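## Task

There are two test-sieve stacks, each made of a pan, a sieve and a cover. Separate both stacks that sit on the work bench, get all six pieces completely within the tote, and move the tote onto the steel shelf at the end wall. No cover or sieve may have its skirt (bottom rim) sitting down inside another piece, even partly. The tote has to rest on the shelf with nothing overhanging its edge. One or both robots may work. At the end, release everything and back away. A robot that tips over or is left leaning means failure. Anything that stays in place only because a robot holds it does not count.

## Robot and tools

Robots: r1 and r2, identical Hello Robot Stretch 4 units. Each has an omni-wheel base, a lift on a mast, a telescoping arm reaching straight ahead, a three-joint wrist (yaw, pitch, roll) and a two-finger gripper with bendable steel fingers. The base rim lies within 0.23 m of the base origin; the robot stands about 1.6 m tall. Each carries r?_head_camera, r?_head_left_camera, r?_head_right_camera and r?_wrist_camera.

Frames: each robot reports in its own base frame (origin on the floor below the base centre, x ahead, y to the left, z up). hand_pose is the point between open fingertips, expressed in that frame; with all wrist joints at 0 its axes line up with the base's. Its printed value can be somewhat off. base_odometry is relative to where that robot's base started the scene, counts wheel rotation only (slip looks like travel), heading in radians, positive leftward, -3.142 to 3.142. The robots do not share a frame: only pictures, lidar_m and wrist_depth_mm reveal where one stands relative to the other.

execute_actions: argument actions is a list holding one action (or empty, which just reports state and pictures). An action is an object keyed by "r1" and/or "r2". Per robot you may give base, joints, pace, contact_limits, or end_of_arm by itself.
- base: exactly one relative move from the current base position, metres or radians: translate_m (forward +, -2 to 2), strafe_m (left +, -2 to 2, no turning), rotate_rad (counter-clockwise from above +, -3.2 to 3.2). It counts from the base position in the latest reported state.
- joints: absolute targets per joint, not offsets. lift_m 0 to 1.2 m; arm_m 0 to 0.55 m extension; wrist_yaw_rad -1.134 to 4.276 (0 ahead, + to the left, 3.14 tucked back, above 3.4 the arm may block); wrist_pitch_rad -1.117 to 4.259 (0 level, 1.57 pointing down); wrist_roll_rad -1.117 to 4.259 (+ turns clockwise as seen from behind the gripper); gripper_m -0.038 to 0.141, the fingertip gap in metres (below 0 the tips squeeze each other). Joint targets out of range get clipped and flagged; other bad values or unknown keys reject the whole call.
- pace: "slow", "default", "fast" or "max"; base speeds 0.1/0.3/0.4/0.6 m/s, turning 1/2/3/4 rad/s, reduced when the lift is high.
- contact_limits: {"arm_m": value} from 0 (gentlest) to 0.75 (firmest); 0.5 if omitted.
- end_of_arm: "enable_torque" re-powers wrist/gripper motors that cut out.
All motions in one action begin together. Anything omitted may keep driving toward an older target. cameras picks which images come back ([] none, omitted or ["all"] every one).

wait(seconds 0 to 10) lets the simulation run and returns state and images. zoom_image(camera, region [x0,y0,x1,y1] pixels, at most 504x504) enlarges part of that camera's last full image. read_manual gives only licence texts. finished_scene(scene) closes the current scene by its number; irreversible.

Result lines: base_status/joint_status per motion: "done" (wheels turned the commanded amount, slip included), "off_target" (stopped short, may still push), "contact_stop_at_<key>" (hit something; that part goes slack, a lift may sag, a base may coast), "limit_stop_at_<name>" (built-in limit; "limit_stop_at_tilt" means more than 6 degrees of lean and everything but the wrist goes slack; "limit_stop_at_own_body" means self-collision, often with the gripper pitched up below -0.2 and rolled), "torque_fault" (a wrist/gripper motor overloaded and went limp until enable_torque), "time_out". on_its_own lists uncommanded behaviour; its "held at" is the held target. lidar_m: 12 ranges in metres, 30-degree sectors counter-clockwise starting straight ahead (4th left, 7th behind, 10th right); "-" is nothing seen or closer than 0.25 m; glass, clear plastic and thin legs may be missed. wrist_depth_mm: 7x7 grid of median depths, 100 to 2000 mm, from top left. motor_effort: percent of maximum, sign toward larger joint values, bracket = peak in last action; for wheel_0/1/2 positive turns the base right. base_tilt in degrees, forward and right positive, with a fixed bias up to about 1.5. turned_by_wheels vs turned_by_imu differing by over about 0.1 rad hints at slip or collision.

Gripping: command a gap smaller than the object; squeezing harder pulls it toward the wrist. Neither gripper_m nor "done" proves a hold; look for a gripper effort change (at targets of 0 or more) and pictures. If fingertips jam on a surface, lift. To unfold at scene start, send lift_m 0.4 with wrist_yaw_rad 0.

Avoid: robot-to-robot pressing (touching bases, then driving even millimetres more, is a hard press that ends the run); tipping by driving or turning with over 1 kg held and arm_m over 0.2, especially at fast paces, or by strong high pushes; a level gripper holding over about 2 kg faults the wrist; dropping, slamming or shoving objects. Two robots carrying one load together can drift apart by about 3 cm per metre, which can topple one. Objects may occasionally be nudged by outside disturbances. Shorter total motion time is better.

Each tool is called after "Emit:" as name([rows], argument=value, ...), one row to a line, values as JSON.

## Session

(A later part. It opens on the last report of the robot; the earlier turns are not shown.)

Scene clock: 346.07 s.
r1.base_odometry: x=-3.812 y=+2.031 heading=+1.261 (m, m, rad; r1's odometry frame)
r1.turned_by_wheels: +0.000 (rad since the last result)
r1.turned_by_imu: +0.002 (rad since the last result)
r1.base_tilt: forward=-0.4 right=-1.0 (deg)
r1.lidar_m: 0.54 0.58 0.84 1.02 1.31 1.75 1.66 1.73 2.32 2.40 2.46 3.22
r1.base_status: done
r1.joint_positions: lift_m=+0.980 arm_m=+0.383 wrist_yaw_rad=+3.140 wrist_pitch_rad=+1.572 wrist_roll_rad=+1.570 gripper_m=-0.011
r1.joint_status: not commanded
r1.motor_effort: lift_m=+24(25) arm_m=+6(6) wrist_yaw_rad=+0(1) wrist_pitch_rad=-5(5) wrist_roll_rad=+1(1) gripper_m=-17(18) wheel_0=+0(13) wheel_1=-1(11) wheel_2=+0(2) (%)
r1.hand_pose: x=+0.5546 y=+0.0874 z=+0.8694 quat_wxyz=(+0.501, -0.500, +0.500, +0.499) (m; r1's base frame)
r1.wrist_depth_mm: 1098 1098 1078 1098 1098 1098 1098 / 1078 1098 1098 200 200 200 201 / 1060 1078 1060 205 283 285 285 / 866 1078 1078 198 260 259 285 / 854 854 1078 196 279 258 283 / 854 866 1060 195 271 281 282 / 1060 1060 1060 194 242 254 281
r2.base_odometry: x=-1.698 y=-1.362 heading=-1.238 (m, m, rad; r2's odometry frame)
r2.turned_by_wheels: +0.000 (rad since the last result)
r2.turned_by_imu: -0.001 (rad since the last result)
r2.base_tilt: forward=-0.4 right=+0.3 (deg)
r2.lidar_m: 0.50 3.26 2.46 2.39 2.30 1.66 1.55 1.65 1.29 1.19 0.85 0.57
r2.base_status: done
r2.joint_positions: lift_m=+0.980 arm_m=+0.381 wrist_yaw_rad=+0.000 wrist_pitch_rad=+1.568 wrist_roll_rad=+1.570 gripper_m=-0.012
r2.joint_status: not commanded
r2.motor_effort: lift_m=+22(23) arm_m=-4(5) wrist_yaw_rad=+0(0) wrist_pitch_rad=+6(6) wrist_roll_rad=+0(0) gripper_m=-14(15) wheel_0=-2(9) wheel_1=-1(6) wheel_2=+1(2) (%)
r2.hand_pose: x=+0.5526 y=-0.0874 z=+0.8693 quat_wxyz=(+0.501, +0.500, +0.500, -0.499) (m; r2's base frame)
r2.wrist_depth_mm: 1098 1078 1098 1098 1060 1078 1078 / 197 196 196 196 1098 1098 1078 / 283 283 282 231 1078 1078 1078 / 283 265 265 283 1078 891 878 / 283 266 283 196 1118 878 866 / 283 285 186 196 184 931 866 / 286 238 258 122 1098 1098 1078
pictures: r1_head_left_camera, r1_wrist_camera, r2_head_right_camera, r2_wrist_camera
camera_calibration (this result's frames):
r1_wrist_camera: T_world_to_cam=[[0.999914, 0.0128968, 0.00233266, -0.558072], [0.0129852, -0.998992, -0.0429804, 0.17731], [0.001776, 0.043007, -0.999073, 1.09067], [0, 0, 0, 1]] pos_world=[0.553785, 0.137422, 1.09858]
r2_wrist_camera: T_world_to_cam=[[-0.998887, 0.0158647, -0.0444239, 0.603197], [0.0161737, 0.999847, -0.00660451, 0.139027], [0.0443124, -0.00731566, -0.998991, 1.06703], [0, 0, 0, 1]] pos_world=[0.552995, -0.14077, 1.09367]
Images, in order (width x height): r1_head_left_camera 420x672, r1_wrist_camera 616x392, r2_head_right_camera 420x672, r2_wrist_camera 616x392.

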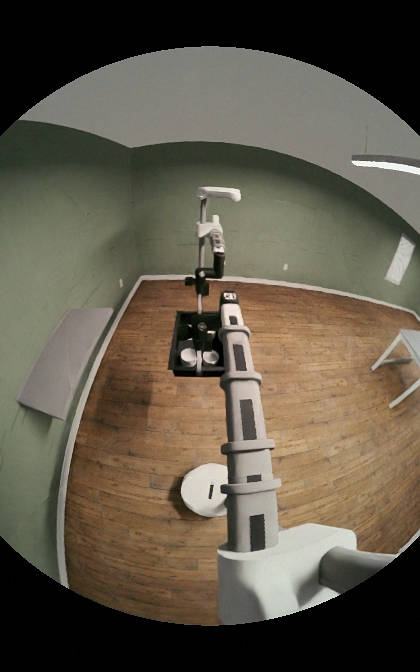

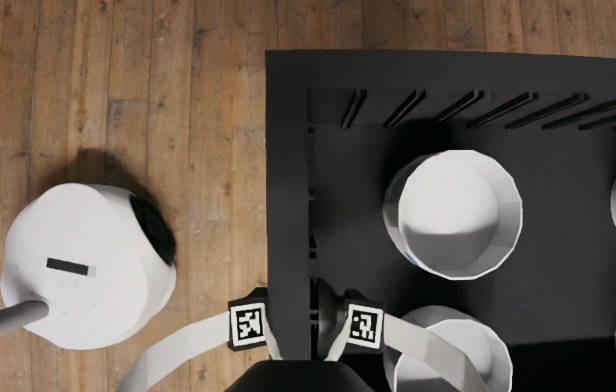

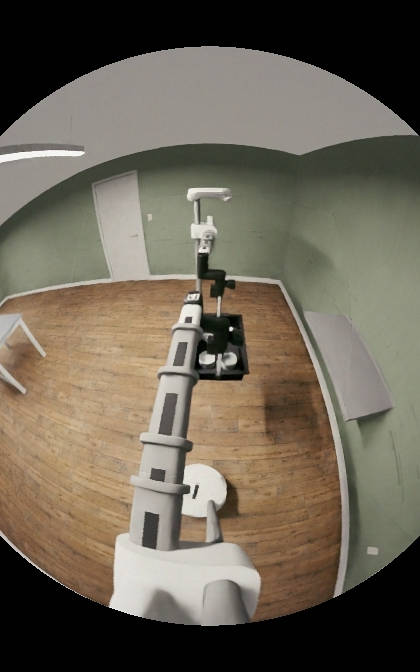

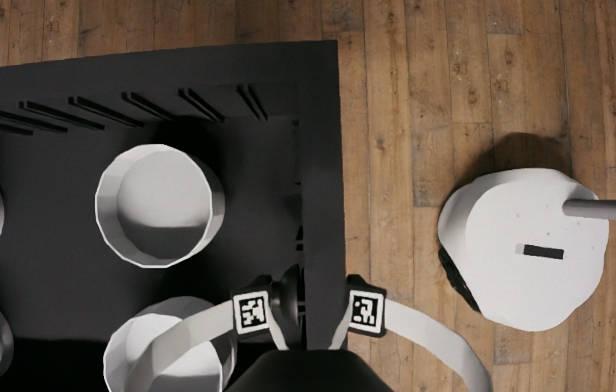

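Emit:
execute_actions(actions=[])

Scene clock: 363.33 s.
r1.base_odometry: x=-3.812 y=+2.031 heading=+1.261 (m, m, rad; r1's odometry frame)
r1.turned_by_wheels: +0.000 (rad since the last result)
r1.turned_by_imu: -0.001 (rad since the last result)
r1.base_tilt: forward=-0.4 right=-1.0 (deg)
r1.lidar_m: 0.54 0.56 0.84 1.00 1.29 1.74 1.65 1.73 2.33 2.39 2.49 3.23
r1.base_status: done
r1.joint_positions: lift_m=+0.980 arm_m=+0.383 wrist_yaw_rad=+3.140 wrist_pitch_rad=+1.572 wrist_roll_rad=+1.570 gripper_m=-0.011
r1.joint_status: not commanded
r1.motor_effort: lift_m=+24(25) arm_m=+6(6) wrist_yaw_rad=+0(1) wrist_pitch_rad=-4(5) wrist_roll_rad=+1(1) gripper_m=-18(18) wheel_0=+1(13) wheel_1=-1(11) wheel_2=+0(2) (%)
r1.hand_pose: x=+0.5546 y=+0.0874 z=+0.8694 quat_wxyz=(+0.501, -0.500, +0.500, +0.499) (m; r1's base frame)
r1.wrist_depth_mm: 1098 1078 1078 1078 1078 1098 1098 / 1078 1098 1078 199 199 200 200 / 1060 1078 1078 245 283 285 283 / 866 1078 1060 196 259 259 285 / 854 854 1078 196 281 258 283 / 854 854 1060 195 268 282 282 / 1060 1042 1042 194 242 255 279
r2.base_odometry: x=-1.698 y=-1.362 heading=-1.238 (m, m, rad; r2's odometry frame)
r2.turned_by_wheels: +0.000 (rad since the last result)
r2.turned_by_imu: -0.001 (rad since the last result)
r2.base_tilt: forward=-0.5 right=+0.3 (deg)
r2.lidar_m: 0.50 3.23 2.48 2.39 2.30 1.65 1.58 1.65 1.28 1.22 0.84 0.55
r2.base_status: done
r2.joint_positions: lift_m=+0.980 arm_m=+0.381 wrist_yaw_rad=+0.000 wrist_pitch_rad=+1.568 wrist_roll_rad=+1.570 gripper_m=-0.012
r2.joint_status: not commanded
r2.motor_effort: lift_m=+22(23) arm_m=-4(5) wrist_yaw_rad=+0(0) wrist_pitch_rad=+6(6) wrist_roll_rad=+1(0) gripper_m=-14(15) wheel_0=-2(9) wheel_1=+0(6) wheel_2=+1(2) (%)
r2.hand_pose: x=+0.5526 y=-0.0874 z=+0.8693 quat_wxyz=(+0.501, +0.500, +0.500, -0.499) (m; r2's base frame)
r2.wrist_depth_mm: 1098 1078 1098 1098 1098 1078 1098 / 196 196 195 195 1078 1060 1078 / 283 282 282 232 1078 1078 1078 / 283 265 266 282 1098 891 878 / 285 266 283 196 1078 878 854 / 285 283 186 196 184 917 866 / 285 238 260 122 1098 1098 1078
pictures: r1_head_camera, r1_head_left_camera, r1_head_right_camera, r1_wrist_camera, r2_head_camera, r2_head_left_camera, r2_head_right_camera, r2_wrist_camera
camera_calibration (this result's frames):
r1_wrist_camera: T_world_to_cam=[[0.999914, 0.0128968, 0.00233266, -0.558075], [0.0129852, -0.998992, -0.0429804, 0.17731], [0.001776, 0.043007, -0.999073, 1.09067], [0, 0, 0, 1]] pos_world=[0.553787, 0.137422, 1.09858]
r2_wrist_camera: T_world_to_cam=[[-0.998887, 0.0158644, -0.044424, 0.603197], [0.0161734, 0.999847, -0.00660451, 0.139027], [0.0443125, -0.00731564, -0.998991, 1.06703], [0, 0, 0, 1]] pos_world=[0.552994, -0.14077, 1.09367]
Images, in order (width x height): r1_head_camera 420x560, r1_head_left_camera 420x672, r1_head_right_camera 420x672, r1_wrist_camera 616x392, r2_head_camera 420x560, r2_head_left_camera 420x672, r2_head_right_camera 420x672, r2_wrist_camera 616x392.

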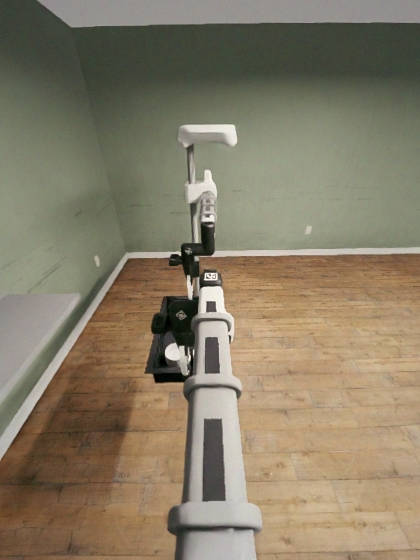

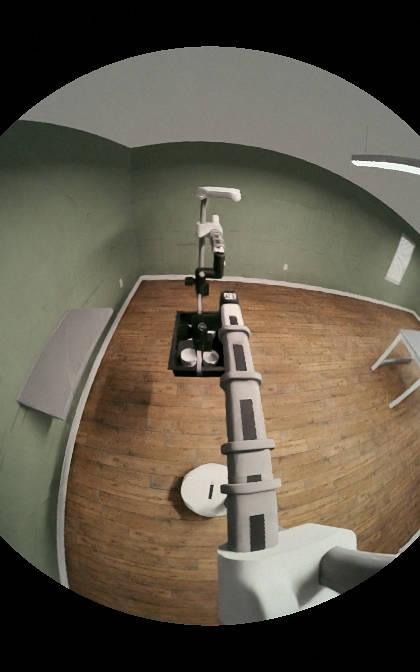

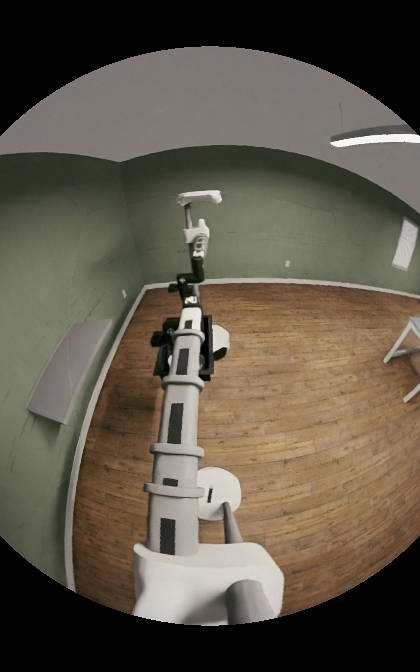

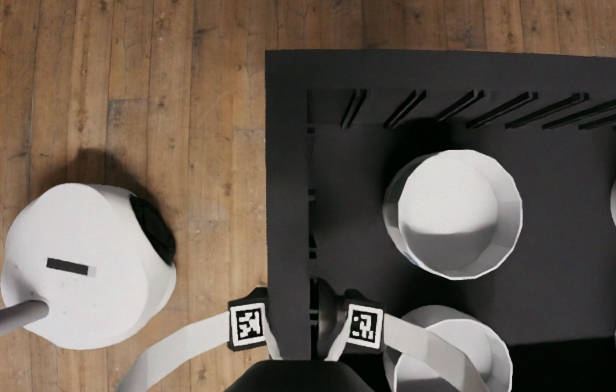

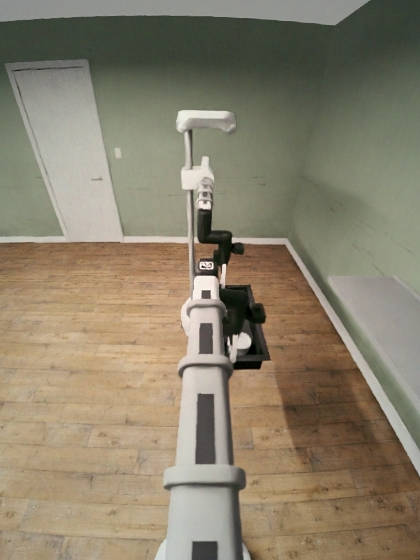

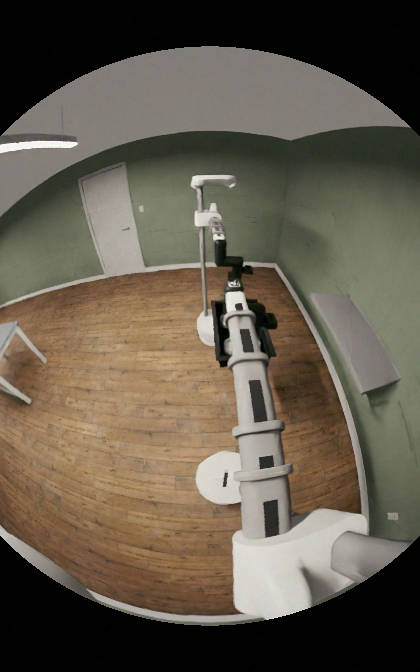

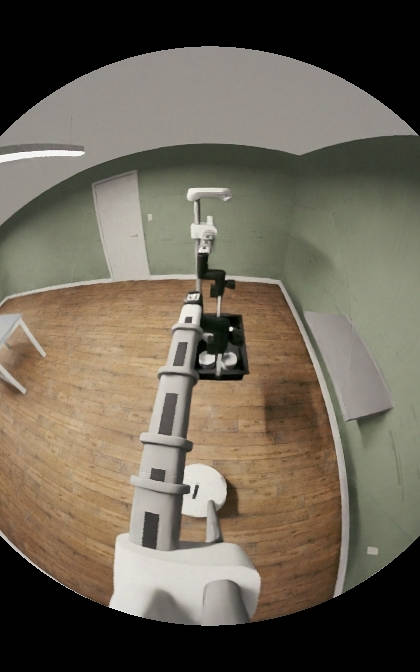

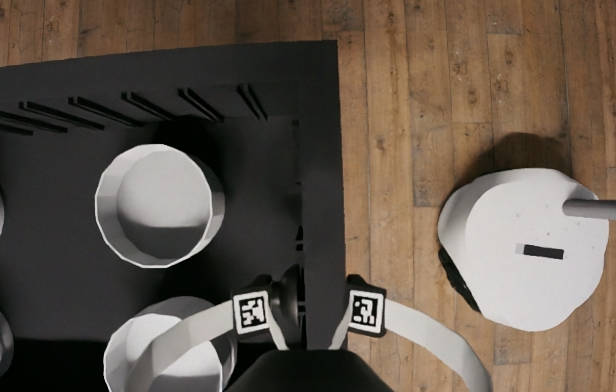

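Emit:
execute_actions([
  {"r1": {"base": {"strafe_m": 0.47}}, "r2": {"base": {"strafe_m": -0.47}}},
], cameras=["r1_head_left_camera", "r1_wrist_camera", "r2_head_right_camera", "r2_wrist_camera"])

Scene clock: 373.77 s.
r1.base_odometry: x=-4.260 y=+2.174 heading=+1.261 (m, m, rad; r1's odometry frame)
r1.turned_by_wheels: +0.000 (rad since the last result)
r1.turned_by_imu: +0.000 (rad since the last result)
r1.base_tilt: forward=-0.3 right=-1.0 (deg)
r1.lidar_m: 0.52 0.46 0.42 0.77 0.80 1.10 1.66 1.73 2.36 2.88 2.96 3.22
r1.base_status: done
r1.joint_positions: lift_m=+0.980 arm_m=+0.383 wrist_yaw_rad=+3.140 wrist_pitch_rad=+1.573 wrist_roll_rad=+1.570 gripper_m=-0.011
r1.joint_status: not commanded
r1.motor_effort: lift_m=+25(24) arm_m=+5(5) wrist_yaw_rad=-1(1) wrist_pitch_rad=-6(7) wrist_roll_rad=+2(1) gripper_m=-18(18) wheel_0=+1(8) wheel_1=+0(12) wheel_2=+0(1) (%)
r1.hand_pose: x=+0.5548 y=+0.0874 z=+0.8694 quat_wxyz=(+0.501, -0.500, +0.500, +0.499) (m; r1's base frame)
r1.wrist_depth_mm: 1078 1098 1098 732 732 1098 1098 / 1078 1078 1078 199 200 200 200 / 1078 1060 1060 198 285 286 285 / 866 1078 1078 197 259 258 283 / 866 854 1078 196 281 258 283 / 866 854 1078 195 270 281 282 / 1078 1060 1060 194 242 255 281
r2.base_odometry: x=-2.142 y=-1.515 heading=-1.238 (m, m, rad; r2's odometry frame)
r2.turned_by_wheels: +0.000 (rad since the last result)
r2.turned_by_imu: -0.001 (rad since the last result)
r2.base_tilt: forward=-0.4 right=+0.3 (deg)
r2.lidar_m: 0.51 3.24 2.94 2.86 2.29 1.65 1.56 1.13 0.77 0.75 0.46 0.45
r2.base_status: done
r2.joint_positions: lift_m=+0.980 arm_m=+0.381 wrist_yaw_rad=+0.000 wrist_pitch_rad=+1.567 wrist_roll_rad=+1.570 gripper_m=-0.012
r2.joint_status: not commanded
r2.motor_effort: lift_m=+23(22) arm_m=-4(4) wrist_yaw_rad=+0(0) wrist_pitch_rad=+7(10) wrist_roll_rad=+0(0) gripper_m=-14(12) wheel_0=-1(9) wheel_1=+1(7) wheel_2=+1(2) (%)
r2.hand_pose: x=+0.5528 y=-0.0874 z=+0.8693 quat_wxyz=(+0.501, +0.501, +0.499, -0.499) (m; r2's base frame)
r2.wrist_depth_mm: 1098 1118 1078 1098 1098 1078 1078 / 196 196 196 196 1078 1078 1060 / 282 281 281 232 1098 1078 1118 / 285 264 264 282 1078 878 878 / 283 265 283 196 1098 878 866 / 285 285 186 196 184 917 866 / 286 238 260 122 1060 1078 1078
pictures: r1_head_left_camera, r1_wrist_camera, r2_head_right_camera, r2_wrist_camera
camera_calibration (this result's frames):
r1_wrist_camera: T_world_to_cam=[[0.999913, 0.0128966, 0.00290683, -0.558771], [0.0130096, -0.998992, -0.042972, 0.177287], [0.0023497, 0.0430061, -0.999072, 1.09035], [0, 0, 0, 1]] pos_world=[0.553853, 0.137422, 1.09858]
r2_wrist_camera: T_world_to_cam=[[-0.998859, 0.0158647, -0.0450505, 0.603901], [0.0161778, 0.999847, -0.0065941, 0.139013], [0.044939, -0.00731539, -0.998963, 1.06666], [0, 0, 0, 1]] pos_world=[0.553028, -0.14077, 1.09368]
Images, in order (width x height): r1_head_left_camera 420x672, r1_wrist_camera 616x392, r2_head_right_camera 420x672, r2_wrist_camera 616x392.

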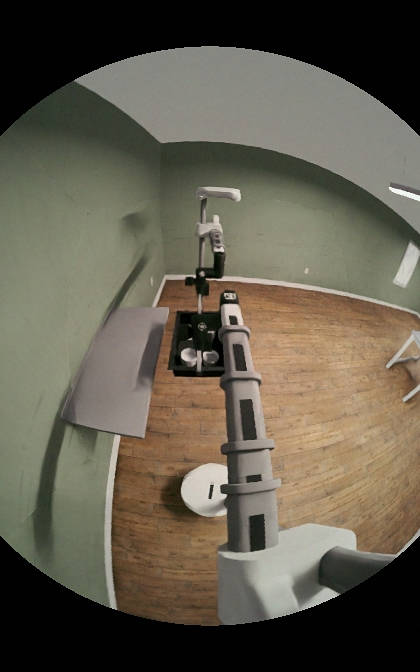

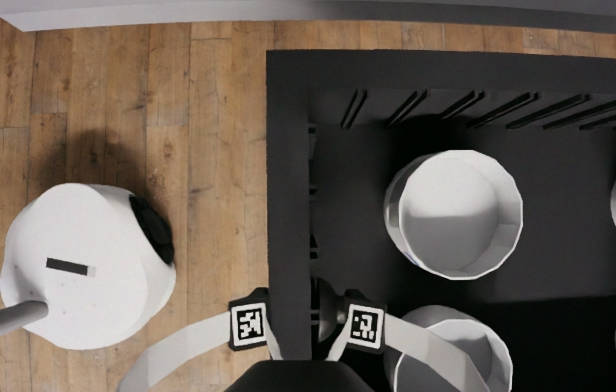

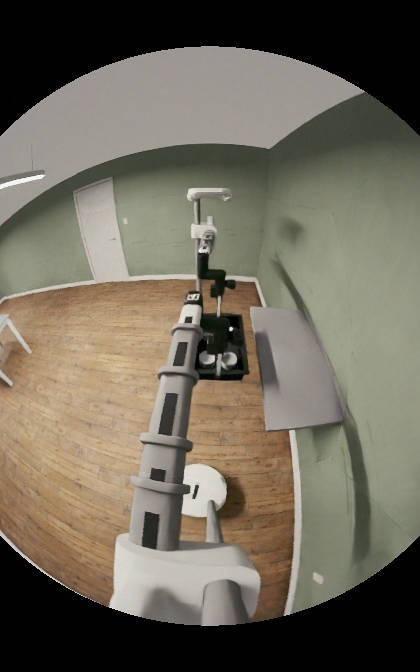

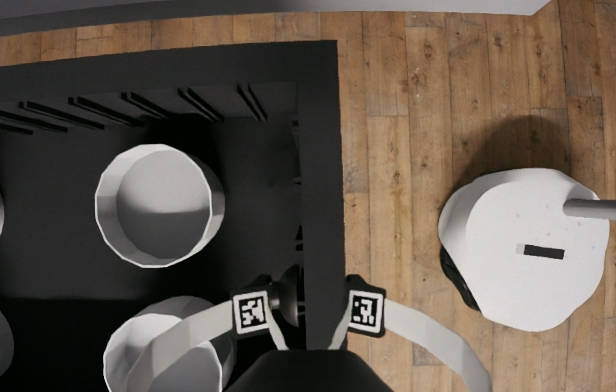

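Emit:
zoom_image(camera="r1_head_left_camera", region=[40, 290, 240, 460])

Emit:
zoom_image(camera="r1_wrist_camera", region=[0, 0, 320, 100])

Region (40, 290, 240, 460) of r1_head_left_camera's 420x672 image, scaled by 2.520, with more detail than that image has; it fills the top 428 rows of this view, and the rest is white.

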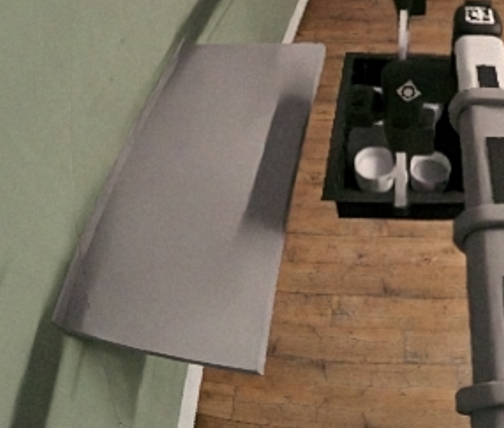

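Region (0, 0, 320, 100) of r1_wrist_camera's 616x392 image, scaled by 1.575; it fills the top 158 rows of this view, and the rest is white.

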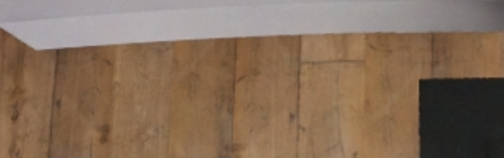

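Emit:
execute_actions([
  {"r1": {"base": {"strafe_m": 0.08}}, "r2": {"base": {"strafe_m": -0.08}}},
], cameras=["r1_wrist_camera", "r2_wrist_camera"])

Scene clock: 409.40 s.
r1.base_odometry: x=-4.336 y=+2.199 heading=+1.261 (m, m, rad; r1's odometry frame)
r1.turned_by_wheels: +0.000 (rad since the last result)
r1.turned_by_imu: -0.001 (rad since the last result)
r1.base_tilt: forward=-0.4 right=-1.0 (deg)
r1.lidar_m: 0.53 0.36 0.36 0.69 0.73 1.01 1.67 1.74 2.35 2.96 3.06 3.20
r1.base_status: done
r1.joint_positions: lift_m=+0.980 arm_m=+0.383 wrist_yaw_rad=+3.140 wrist_pitch_rad=+1.573 wrist_roll_rad=+1.570 gripper_m=-0.011
r1.joint_status: not commanded
r1.motor_effort: lift_m=+24(25) arm_m=+5(5) wrist_yaw_rad=-1(1) wrist_pitch_rad=-6(7) wrist_roll_rad=+1(1) gripper_m=-18(18) wheel_0=-1(10) wheel_1=+2(10) wheel_2=+0(0) (%)
r1.hand_pose: x=+0.5548 y=+0.0874 z=+0.8694 quat_wxyz=(+0.501, -0.500, +0.500, +0.499) (m; r1's base frame)
r1.wrist_depth_mm: 334 334 334 334 336 338 338 / 332 334 334 199 200 200 201 / 1078 1060 1078 198 285 283 286 / 854 1060 1078 197 259 259 283 / 854 854 1060 196 281 258 282 / 854 842 1060 196 271 281 281 / 1042 1042 1060 195 242 255 281
r2.base_odometry: x=-2.218 y=-1.542 heading=-1.238 (m, m, rad; r2's odometry frame)
r2.turned_by_wheels: +0.000 (rad since the last result)
r2.turned_by_imu: -0.001 (rad since the last result)
r2.base_tilt: forward=-0.5 right=+0.3 (deg)
r2.lidar_m: 0.51 3.27 3.02 2.94 2.29 1.65 1.57 0.98 0.71 0.66 0.43 0.40
r2.base_status: done
r2.joint_positions: lift_m=+0.980 arm_m=+0.381 wrist_yaw_rad=+0.000 wrist_pitch_rad=+1.567 wrist_roll_rad=+1.570 gripper_m=-0.012
r2.joint_status: not commanded
r2.motor_effort: lift_m=+22(22) arm_m=-4(4) wrist_yaw_rad=+0(0) wrist_pitch_rad=+9(8) wrist_roll_rad=+1(0) gripper_m=-14(13) wheel_0=-1(9) wheel_1=+1(7) wheel_2=+2(1) (%)
r2.hand_pose: x=+0.5528 y=-0.0874 z=+0.8693 quat_wxyz=(+0.501, +0.501, +0.499, -0.499) (m; r2's base frame)
r2.wrist_depth_mm: 330 332 330 329 327 325 707 / 196 196 196 196 343 343 1060 / 283 281 282 232 1078 1098 1078 / 285 264 264 281 1078 878 878 / 283 264 283 196 1078 866 866 / 283 283 186 196 183 960 878 / 285 239 259 122 1078 1060 1078
pictures: r1_wrist_camera, r2_wrist_camera
camera_calibration (this result's frames):
r1_wrist_camera: T_world_to_cam=[[0.999912, 0.0128968, 0.00307609, -0.558974], [0.0130171, -0.998992, -0.0429695, 0.177279], [0.00251881, 0.0430058, -0.999072, 1.09026], [0, 0, 0, 1]] pos_world=[0.553871, 0.137422, 1.09858]
r2_wrist_camera: T_world_to_cam=[[-0.998854, 0.0158645, -0.0451625, 0.604025], [0.0161783, 0.999847, -0.00659224, 0.139011], [0.0450511, -0.00731534, -0.998958, 1.06659], [0, 0, 0, 1]] pos_world=[0.553033, -0.14077, 1.09368]
Images, in order (width x height): r1_wrist_camera 616x392, r2_wrist_camera 616x392.

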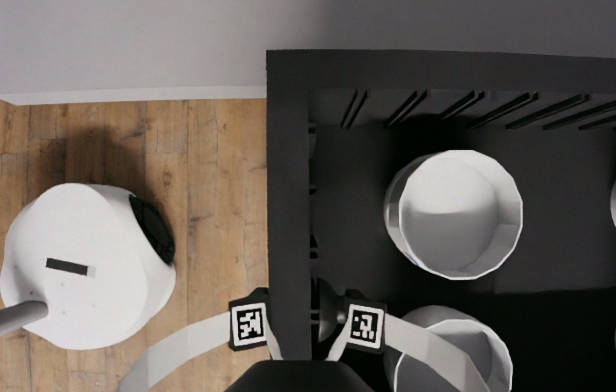

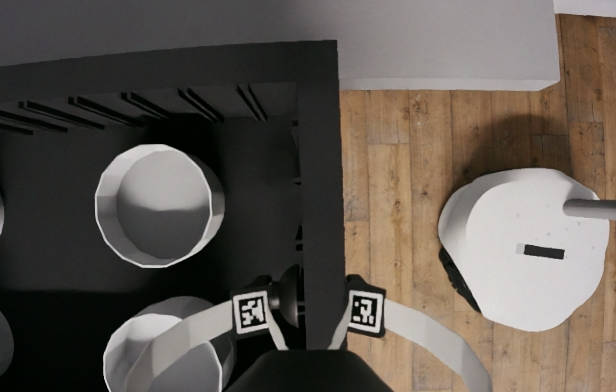

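Emit:
execute_actions([
  {"r1": {"base": {"strafe_m": 0.365}}, "r2": {"base": {"strafe_m": -0.365}}},
], cameras=["r1_head_left_camera", "r1_wrist_camera", "r2_head_right_camera", "r2_wrist_camera"])

Scene clock: 419.03 s.
r1.base_odometry: x=-4.683 y=+2.310 heading=+1.261 (m, m, rad; r1's odometry frame)
r1.turned_by_wheels: +0.000 (rad since the last result)
r1.turned_by_imu: +0.000 (rad since the last result)
r1.base_tilt: forward=-0.3 right=-1.0 (deg)
r1.lidar_m: 0.25 0.26 0.35 0.32 0.34 0.47 1.37 1.74 2.36 3.32 3.43 0.26
r1.base_status: done
r1.joint_positions: lift_m=+0.980 arm_m=+0.383 wrist_yaw_rad=+3.140 wrist_pitch_rad=+1.574 wrist_roll_rad=+1.570 gripper_m=-0.011
r1.joint_status: not commanded
r1.motor_effort: lift_m=+24(25) arm_m=+5(5) wrist_yaw_rad=-1(0) wrist_pitch_rad=-8(8) wrist_roll_rad=+1(1) gripper_m=-18(19) wheel_0=-1(10) wheel_1=+1(9) wheel_2=+0(3) (%)
r1.hand_pose: x=+0.5550 y=+0.0874 z=+0.8694 quat_wxyz=(+0.501, -0.501, +0.499, +0.499) (m; r1's base frame)
r1.wrist_depth_mm: 334 334 334 338 336 338 338 / 332 332 332 199 200 200 200 / 332 332 330 198 285 285 285 / 329 329 330 197 260 259 285 / 327 327 329 196 281 258 283 / 324 325 325 196 270 281 282 / 324 324 325 194 254 255 281
r2.base_odometry: x=-2.563 y=-1.661 heading=-1.238 (m, m, rad; r2's odometry frame)
r2.turned_by_wheels: +0.000 (rad since the last result)
r2.turned_by_imu: -0.001 (rad since the last result)
r2.base_tilt: forward=-0.4 right=+0.4 (deg)
r2.lidar_m: 0.27 0.31 3.42 3.29 2.27 1.65 1.32 0.48 0.34 0.30 0.32 0.30
r2.base_status: done
r2.joint_positions: lift_m=+0.980 arm_m=+0.381 wrist_yaw_rad=+0.000 wrist_pitch_rad=+1.566 wrist_roll_rad=+1.570 gripper_m=-0.012
r2.joint_status: not commanded
r2.motor_effort: lift_m=+22(22) arm_m=-4(4) wrist_yaw_rad=+0(0) wrist_pitch_rad=+10(10) wrist_roll_rad=+0(1) gripper_m=-17(16) wheel_0=-3(7) wheel_1=-1(9) wheel_2=+1(7) (%)
r2.hand_pose: x=+0.5530 y=-0.0874 z=+0.8694 quat_wxyz=(+0.501, +0.501, +0.499, -0.499) (m; r2's base frame)
r2.wrist_depth_mm: 329 329 329 329 327 327 325 / 198 196 196 195 327 327 325 / 283 283 282 232 329 325 325 / 283 266 266 282 329 325 327 / 283 265 282 206 329 327 327 / 285 285 185 197 184 327 329 / 285 239 260 123 330 327 327
pictures: r1_head_left_camera, r1_wrist_camera, r2_head_right_camera, r2_wrist_camera
camera_calibration (this result's frames):
r1_wrist_camera: T_world_to_cam=[[0.999912, 0.0127504, 0.00360925, -0.55961], [0.0128938, -0.998994, -0.0429617, 0.177338], [0.00305784, 0.0430045, -0.99907, 1.08996], [0, 0, 0, 1]] pos_world=[0.553941, 0.137422, 1.09858]
r2_wrist_camera: T_world_to_cam=[[-0.998833, 0.0158645, -0.0456261, 0.60455], [0.0161814, 0.999847, -0.00658453, 0.139], [0.0455146, -0.00731514, -0.998937, 1.06632], [0, 0, 0, 1]] pos_world=[0.553062, -0.14077, 1.09369]
Images, in order (width x height): r1_head_left_camera 420x672, r1_wrist_camera 616x392, r2_head_right_camera 420x672, r2_wrist_camera 616x392.

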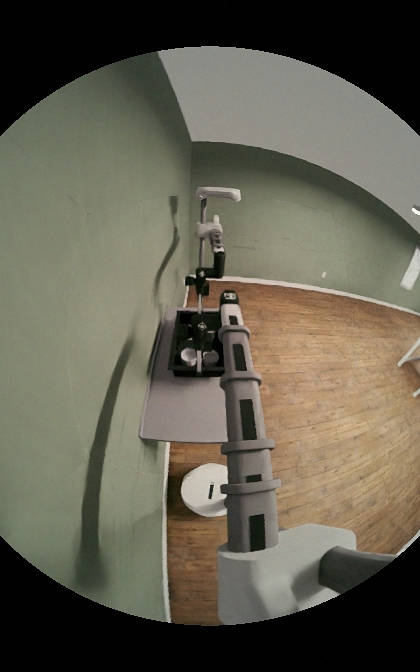

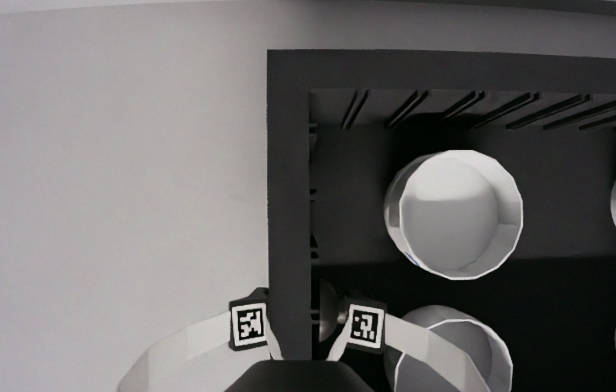

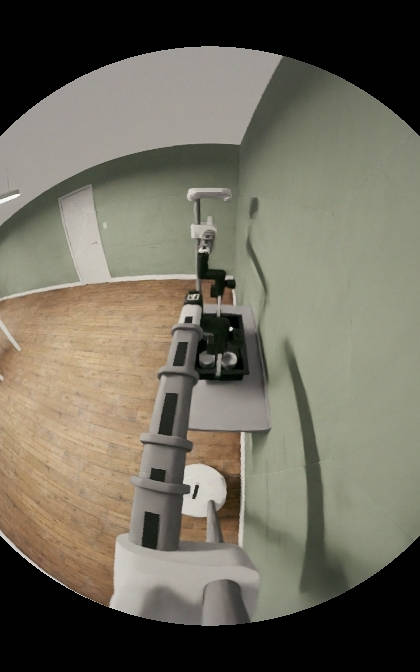

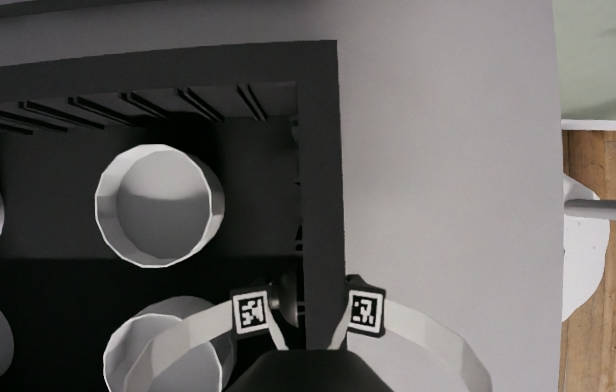

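Emit:
execute_actions([
  {"r1": {"joints": {"lift_m": 0.937, "arm_m": 0.387}, "pace": "slow"}, "r2": {"joints": {"lift_m": 0.937}, "pace": "slow"}},
], cameras=["r1_wrist_camera", "r2_wrist_camera"])

Scene clock: 424.93 s.
r1.base_odometry: x=-4.683 y=+2.310 heading=+1.261 (m, m, rad; r1's odometry frame)
r1.turned_by_wheels: +0.000 (rad since the last result)
r1.turned_by_imu: -0.001 (rad since the last result)
r1.base_tilt: forward=-0.4 right=-1.0 (deg)
r1.lidar_m: 0.25 0.27 0.34 0.33 0.35 0.47 1.38 1.73 2.37 3.30 3.44 0.26
r1.base_status: not commanded
r1.joint_positions: lift_m=+0.937 arm_m=+0.386 wrist_yaw_rad=+3.140 wrist_pitch_rad=+1.572 wrist_roll_rad=+1.570 gripper_m=-0.011
r1.joint_status: all done
r1.motor_effort: lift_m=+21(22) arm_m=+6(7) wrist_yaw_rad=-1(0) wrist_pitch_rad=-5(9) wrist_roll_rad=+1(1) gripper_m=-19(18) wheel_0=-1(1) wheel_1=+1(1) wheel_2=+0(0) (%)
r1.hand_pose: x=+0.5575 y=+0.0874 z=+0.8268 quat_wxyz=(+0.501, -0.500, +0.500, +0.499) (m; r1's base frame)
r1.wrist_depth_mm: 291 290 291 293 293 294 293 / 290 290 291 198 200 200 200 / 287 289 289 245 283 285 285 / 287 287 287 197 259 259 283 / 286 285 286 196 282 257 282 / 285 283 285 195 268 282 281 / 282 282 283 194 253 254 279
r2.base_odometry: x=-2.563 y=-1.661 heading=-1.238 (m, m, rad; r2's odometry frame)
r2.turned_by_wheels: +0.000 (rad since the last result)
r2.turned_by_imu: -0.001 (rad since the last result)
r2.base_tilt: forward=-0.5 right=+0.3 (deg)
r2.lidar_m: 0.29 0.32 3.42 3.32 2.27 1.66 1.35 0.50 0.31 0.30 0.33 0.33
r2.base_status: not commanded
r2.joint_positions: lift_m=+0.937 arm_m=+0.381 wrist_yaw_rad=+0.000 wrist_pitch_rad=+1.568 wrist_roll_rad=+1.570 gripper_m=-0.012
r2.joint_status: all done
r2.motor_effort: lift_m=+16(20) arm_m=-4(4) wrist_yaw_rad=+0(0) wrist_pitch_rad=+6(10) wrist_roll_rad=-1(0) gripper_m=-14(15) wheel_0=-2(3) wheel_1=-1(1) wheel_2=+1(1) (%)
r2.hand_pose: x=+0.5525 y=-0.0874 z=+0.8269 quat_wxyz=(+0.501, +0.500, +0.500, -0.499) (m; r2's base frame)
r2.wrist_depth_mm: 289 287 286 285 285 285 285 / 196 195 195 195 286 286 283 / 283 282 281 233 286 285 285 / 285 264 263 282 287 285 285 / 285 265 283 195 286 286 286 / 283 283 186 196 185 286 285 / 285 237 258 122 286 285 285
pictures: r1_wrist_camera, r2_wrist_camera
camera_calibration (this result's frames):
r1_wrist_camera: T_world_to_cam=[[0.999916, 0.0127503, 0.00220214, -0.560781], [0.0128332, -0.998993, -0.0429824, 0.175526], [0.00165188, 0.043007, -0.999073, 1.04812], [0, 0, 0, 1]] pos_world=[0.55675, 0.137422, 1.05593]
r2_wrist_camera: T_world_to_cam=[[-0.998903, 0.0158646, -0.0440691, 0.600912], [0.0161712, 0.999847, -0.00661041, 0.138755], [0.0439575, -0.0073158, -0.999007, 1.02483], [0, 0, 0, 1]] pos_world=[0.55296, -0.14077, 1.05121]
Images, in order (width x height): r1_wrist_camera 616x392, r2_wrist_camera 616x392.

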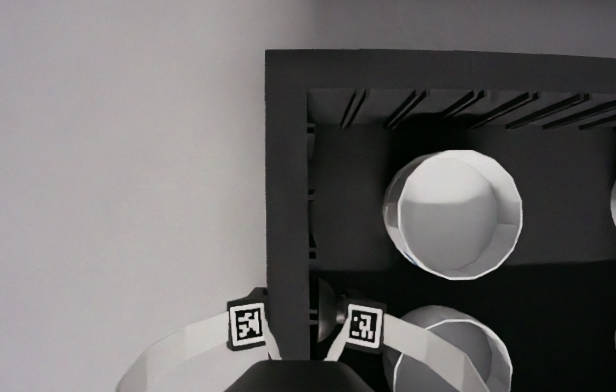

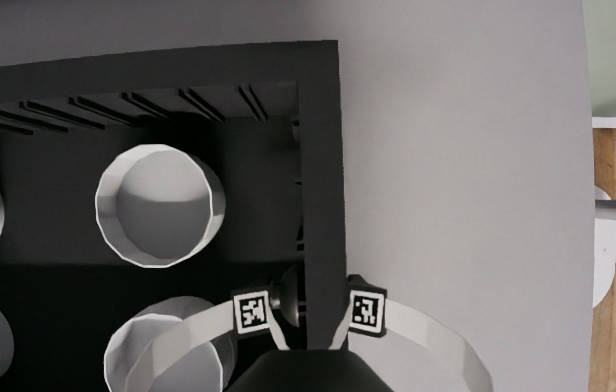

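Emit:
execute_actions([
  {"r1": {"joints": {"lift_m": 0.935, "gripper_m": 0.065}}, "r2": {"joints": {"gripper_m": 0.065}}},
], cameras=["r1_wrist_camera", "r2_wrist_camera"])

Scene clock: 435.70 s.
r1.base_odometry: x=-4.683 y=+2.310 heading=+1.261 (m, m, rad; r1's odometry frame)
r1.turned_by_wheels: +0.000 (rad since the last result)
r1.turned_by_imu: -0.001 (rad since the last result)
r1.base_tilt: forward=-0.3 right=-1.0 (deg)
r1.lidar_m: 0.25 0.27 0.35 0.33 0.35 0.49 1.37 1.73 2.38 3.32 3.43 0.25
r1.base_status: not commanded
r1.joint_positions: lift_m=+0.935 arm_m=+0.386 wrist_yaw_rad=+3.140 wrist_pitch_rad=+1.570 wrist_roll_rad=+1.570 gripper_m=+0.065
r1.joint_status: all done
r1.motor_effort: lift_m=+21(24) arm_m=+6(6) wrist_yaw_rad=+1(1) wrist_pitch_rad=+1(5) wrist_roll_rad=+1(1) gripper_m=-3(17) wheel_0=-1(1) wheel_1=+1(1) wheel_2=+0(0) (%)
r1.hand_pose: x=+0.5570 y=+0.0874 z=+0.8247 quat_wxyz=(+0.500, -0.500, +0.500, +0.500) (m; r1's base frame)
r1.wrist_depth_mm: 290 291 290 290 291 293 293 / 289 290 289 201 202 202 202 / 287 287 289 200 286 286 287 / 286 286 285 200 263 262 286 / 285 285 286 198 282 259 285 / 283 282 213 198 211 282 282 / 281 281 282 158 264 263 279
r2.base_odometry: x=-2.563 y=-1.661 heading=-1.238 (m, m, rad; r2's odometry frame)
r2.turned_by_wheels: +0.000 (rad since the last result)
r2.turned_by_imu: -0.001 (rad since the last result)
r2.base_tilt: forward=-0.5 right=+0.2 (deg)
r2.lidar_m: 0.29 0.31 3.43 3.29 2.28 1.63 1.34 0.46 0.33 0.30 0.33 0.34
r2.base_status: not commanded
r2.joint_positions: lift_m=+0.937 arm_m=+0.381 wrist_yaw_rad=+0.000 wrist_pitch_rad=+1.570 wrist_roll_rad=+1.570 gripper_m=+0.065
r2.joint_status: all done
r2.motor_effort: lift_m=+16(16) arm_m=-4(4) wrist_yaw_rad=+1(1) wrist_pitch_rad=-1(5) wrist_roll_rad=+0(0) gripper_m=-4(15) wheel_0=-2(3) wheel_1=-1(1) wheel_2=+2(1) (%)
r2.hand_pose: x=+0.5519 y=-0.0874 z=+0.8269 quat_wxyz=(+0.501, +0.500, +0.500, -0.499) (m; r2's base frame)
r2.wrist_depth_mm: 290 290 289 287 287 285 285 / 201 200 200 199 286 285 285 / 287 283 286 229 287 286 285 / 287 267 268 287 287 287 286 / 287 268 285 199 287 286 286 / 287 287 194 199 196 287 287 / 289 260 264 124 287 287 286
pictures: r1_wrist_camera, r2_wrist_camera
camera_calibration (this result's frames):
r1_wrist_camera: T_world_to_cam=[[0.999919, 0.0127503, 0.000377239, -0.558771], [0.0127547, -0.998993, -0.043009, 0.175512], [-0.000171518, 0.0430103, -0.999075, 1.04712], [0, 0, 0, 1]] pos_world=[0.556667, 0.137423, 1.05391]
r2_wrist_camera: T_world_to_cam=[[-0.998989, 0.0158668, -0.0420687, 0.598726], [0.0161602, 0.999847, -0.00664362, 0.138798], [0.0419569, -0.00731674, -0.999093, 1.02603], [0, 0, 0, 1]] pos_world=[0.552828, -0.14077, 1.05121]
Images, in order (width x height): r1_wrist_camera 616x392, r2_wrist_camera 616x392.

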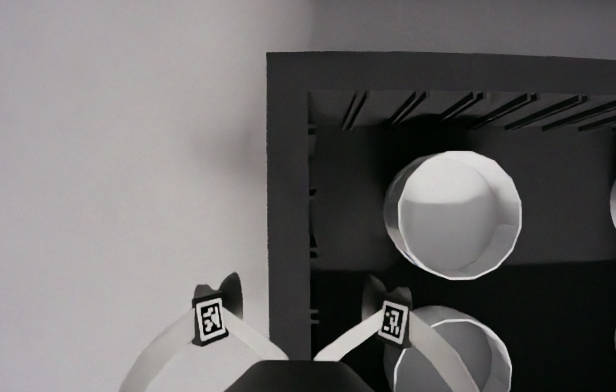

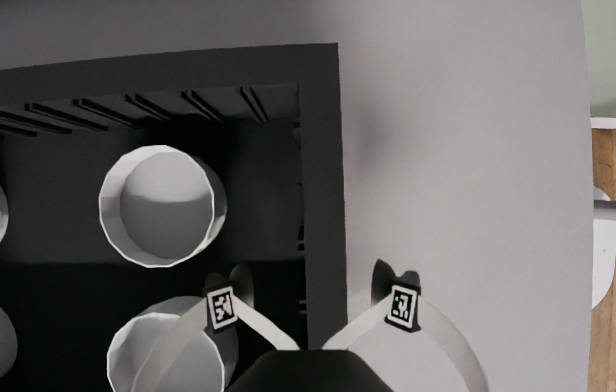

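Both pads are clear of the flange. Raising the lifts.

Emit:
execute_actions([
  {"r1": {"joints": {"lift_m": 1.03}, "pace": "fast"}, "r2": {"joints": {"lift_m": 1.03}, "pace": "fast"}},
], cameras=["r1_wrist_camera", "r2_wrist_camera"])

Scene clock: 439.97 s.
r1.base_odometry: x=-4.683 y=+2.310 heading=+1.261 (m, m, rad; r1's odometry frame)
r1.turned_by_wheels: +0.000 (rad since the last result)
r1.turned_by_imu: -0.001 (rad since the last result)
r1.base_tilt: forward=-0.4 right=-1.0 (deg)
r1.lidar_m: 0.25 0.25 0.35 0.33 0.33 0.47 1.38 1.74 2.37 3.32 3.46 0.25
r1.base_status: not commanded
r1.joint_positions: lift_m=+1.030 arm_m=+0.386 wrist_yaw_rad=+3.140 wrist_pitch_rad=+1.570 wrist_roll_rad=+1.570 gripper_m=+0.065
r1.joint_status: all done
r1.motor_effort: lift_m=+24(26) arm_m=+6(6) wrist_yaw_rad=+0(0) wrist_pitch_rad=+2(1) wrist_roll_rad=+0(0) gripper_m=-3(3) wheel_0=-1(1) wheel_1=+1(1) wheel_2=+0(0) (%)
r1.hand_pose: x=+0.5570 y=+0.0874 z=+0.9195 quat_wxyz=(+0.500, -0.500, +0.500, +0.500) (m; r1's base frame)
r1.wrist_depth_mm: 387 384 387 387 387 389 389 / 384 384 384 387 387 387 389 / 382 382 382 298 345 338 345 / 379 377 379 379 353 377 373 / 377 379 377 375 377 377 377 / 375 377 213 375 211 375 375 / 373 373 375 158 355 375 373
r2.base_odometry: x=-2.563 y=-1.661 heading=-1.238 (m, m, rad; r2's odometry frame)
r2.turned_by_wheels: +0.000 (rad since the last result)
r2.turned_by_imu: -0.001 (rad since the last result)
r2.base_tilt: forward=-0.5 right=+0.3 (deg)
r2.lidar_m: 0.29 0.31 3.42 3.29 2.26 1.66 1.36 0.49 0.33 0.28 0.32 0.33
r2.base_status: not commanded
r2.joint_positions: lift_m=+1.030 arm_m=+0.381 wrist_yaw_rad=+0.000 wrist_pitch_rad=+1.570 wrist_roll_rad=+1.570 gripper_m=+0.065
r2.joint_status: all done
r2.motor_effort: lift_m=+21(26) arm_m=-4(4) wrist_yaw_rad=+0(0) wrist_pitch_rad=+0(2) wrist_roll_rad=+0(0) gripper_m=-1(1) wheel_0=-3(3) wheel_1=-1(1) wheel_2=+1(1) (%)
r2.hand_pose: x=+0.5519 y=-0.0874 z=+0.9195 quat_wxyz=(+0.501, +0.500, +0.500, -0.499) (m; r2's base frame)
r2.wrist_depth_mm: 379 379 379 379 382 375 452 / 382 379 379 377 377 377 654 / 320 351 368 377 379 377 1138 / 362 379 359 377 377 377 904 / 379 379 379 377 379 377 917 / 364 382 194 377 196 377 1025 / 379 370 355 124 379 382 1118
pictures: r1_wrist_camera, r2_wrist_camera
camera_calibration (this result's frames):
r1_wrist_camera: T_world_to_cam=[[0.999919, 0.0127502, 0.000195941, -0.558591], [0.0127468, -0.998993, -0.0430116, 0.179596], [-0.000352662, 0.0430106, -0.999075, 1.14193], [0, 0, 0, 1]] pos_world=[0.556659, 0.137423, 1.14871]
r2_wrist_camera: T_world_to_cam=[[-0.998988, 0.0159197, -0.0420687, 0.602617], [0.0162131, 0.999846, -0.00664362, 0.139384], [0.0419565, -0.00731896, -0.999093, 1.11853], [0, 0, 0, 1]] pos_world=[0.552818, -0.14077, 1.14379]
Images, in order (width x height): r1_wrist_camera 616x392, r2_wrist_camera 616x392.

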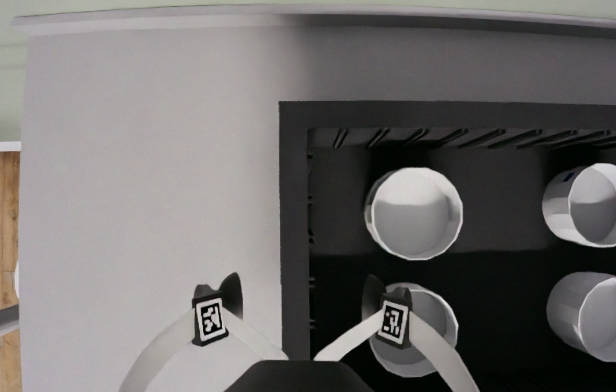

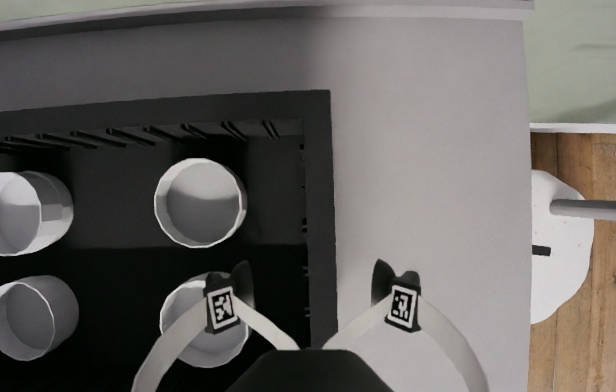

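Emit:
execute_actions([
  {"r1": {"base": {"translate_m": -0.25}, "joints": {"arm_m": 0.05}, "pace": "fast"}, "r2": {"base": {"translate_m": -0.25}, "joints": {"arm_m": 0.05}, "pace": "fast"}},
], cameras=["r1_head_camera", "r1_head_right_camera", "r2_head_camera", "r2_head_left_camera"])

Scene clock: 447.73 s.
r1.base_odometry: x=-4.760 y=+2.072 heading=+1.261 (m, m, rad; r1's odometry frame)
r1.turned_by_wheels: +0.000 (rad since the last result)
r1.turned_by_imu: -0.002 (rad since the last result)
r1.base_tilt: forward=-0.4 right=-1.0 (deg)
r1.lidar_m: 0.50 0.48 0.35 0.33 0.36 0.48 1.35 1.47 2.01 3.36 3.43 3.46
r1.base_status: done
r1.joint_positions: lift_m=+1.030 arm_m=+0.051 wrist_yaw_rad=+3.140 wrist_pitch_rad=+1.570 wrist_roll_rad=+1.570 gripper_m=+0.065
r1.joint_status: all done
r1.motor_effort: lift_m=+23(23) arm_m=-5(6) wrist_yaw_rad=+0(1) wrist_pitch_rad=+4(1) wrist_roll_rad=+1(2) gripper_m=-3(3) wheel_0=+0(6) wheel_1=-2(6) wheel_2=+1(15) (%)
r1.hand_pose: x=+0.2216 y=+0.0874 z=+0.9195 quat_wxyz=(+0.500, -0.500, +0.500, +0.500) (m; r1's base frame)
r1.wrist_depth_mm: 415 413 424 427 424 413 394 / 564 580 597 603 591 585 413 / 1025 1042 1042 1060 1042 1042 591 / 1118 1138 931 1118 1138 1138 768 / 1098 1098 917 1098 1118 1138 759 / 1118 1118 213 1098 211 1118 768 / 1098 535 1098 158 1118 1118 1118
r2.base_odometry: x=-2.644 y=-1.425 heading=-1.237 (m, m, rad; r2's odometry frame)
r2.turned_by_wheels: +0.000 (rad since the last result)
r2.turned_by_imu: -0.001 (rad since the last result)
r2.base_tilt: forward=-0.5 right=+0.4 (deg)
r2.lidar_m: 0.54 3.49 3.43 3.31 1.95 1.39 1.32 0.48 0.32 0.29 0.31 0.46
r2.base_status: done
r2.joint_positions: lift_m=+1.030 arm_m=+0.051 wrist_yaw_rad=+0.000 wrist_pitch_rad=+1.570 wrist_roll_rad=+1.570 gripper_m=+0.065
r2.joint_status: all done
r2.motor_effort: lift_m=+21(21) arm_m=-4(3) wrist_yaw_rad=+1(0) wrist_pitch_rad=-2(1) wrist_roll_rad=+0(0) gripper_m=-2(5) wheel_0=+0(5) wheel_1=+2(4) wheel_2=+1(6) (%)
r2.hand_pose: x=+0.2218 y=-0.0874 z=+0.9195 quat_wxyz=(+0.500, +0.500, +0.500, -0.500) (m; r2's base frame)
r2.wrist_depth_mm: 424 427 442 452 455 445 459 / 580 627 654 676 683 668 661 / 1060 1138 1138 1138 1160 1118 1118 / 1160 1138 1138 1138 931 1138 1138 / 1160 1160 1138 1138 931 931 1160 / 1160 1138 195 1160 196 1118 1138 / 1160 1160 1160 124 1138 1138 1138
pictures: r1_head_camera, r1_head_right_camera, r2_head_camera, r2_head_left_camera
Images, in order (width x height): r1_head_camera 420x560, r1_head_right_camera 420x672, r2_head_camera 420x560, r2_head_left_camera 420x672.

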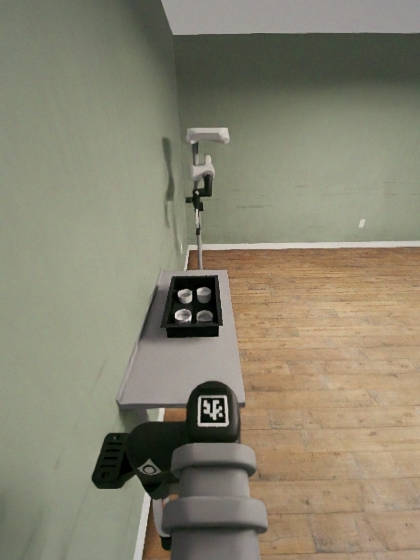

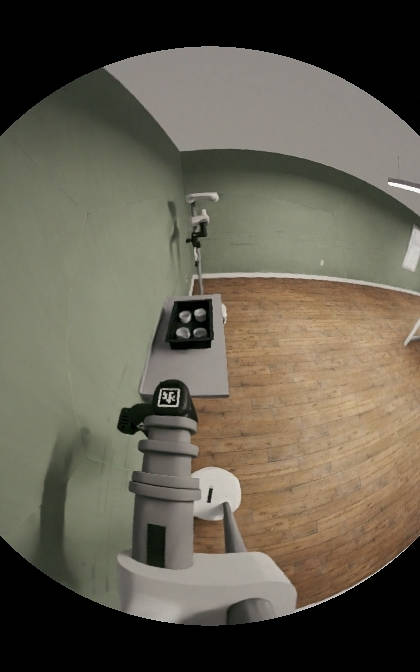

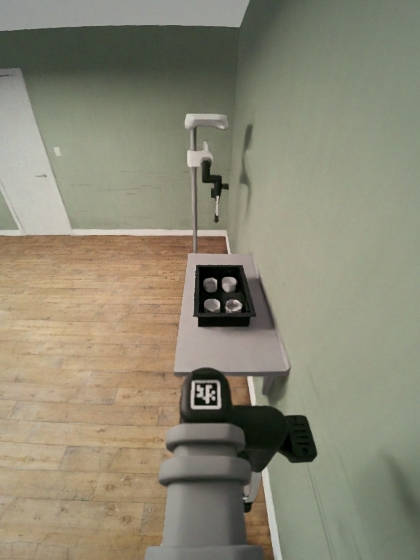

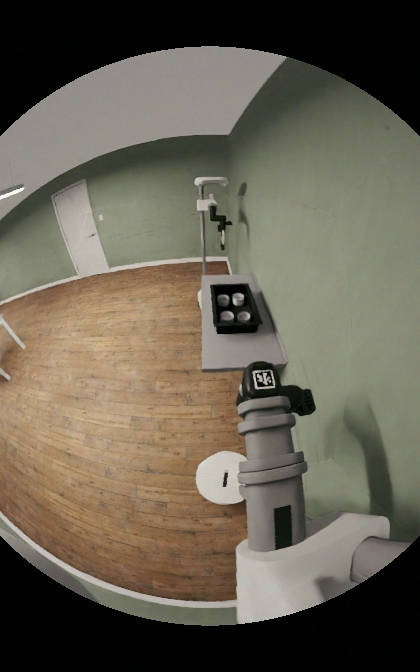

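Emit:
zoom_image(camera="r1_head_camera", region=[130, 255, 260, 365])

Emit:
zoom_image(camera="r2_head_camera", region=[160, 240, 290, 350])

Region (130, 255, 260, 365) of r1_head_camera's 420x560 image, scaled by 3.877, with more detail than that image has; it fills the top 426 rows of this view, and the rest is white.

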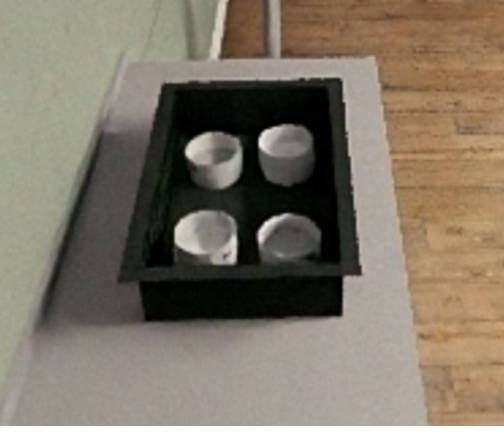

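Region (160, 240, 290, 350) of r2_head_camera's 420x560 image, scaled by 3.877, with more detail than that image has; it fills the top 426 rows of this view, and the rest is white.

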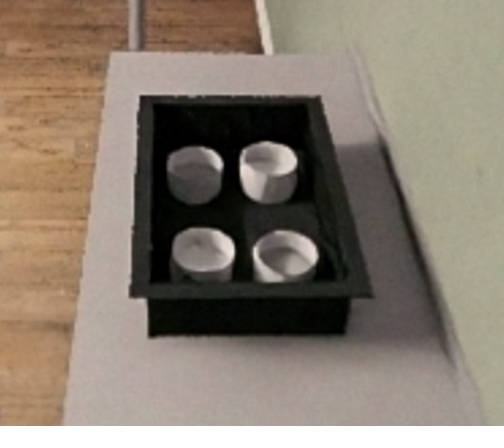

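The tote sits fully on the shelf, all parts are upright and inside, and both robots are clear.

Emit:
finished_scene(scene=2)

The scene is finished: the task was done.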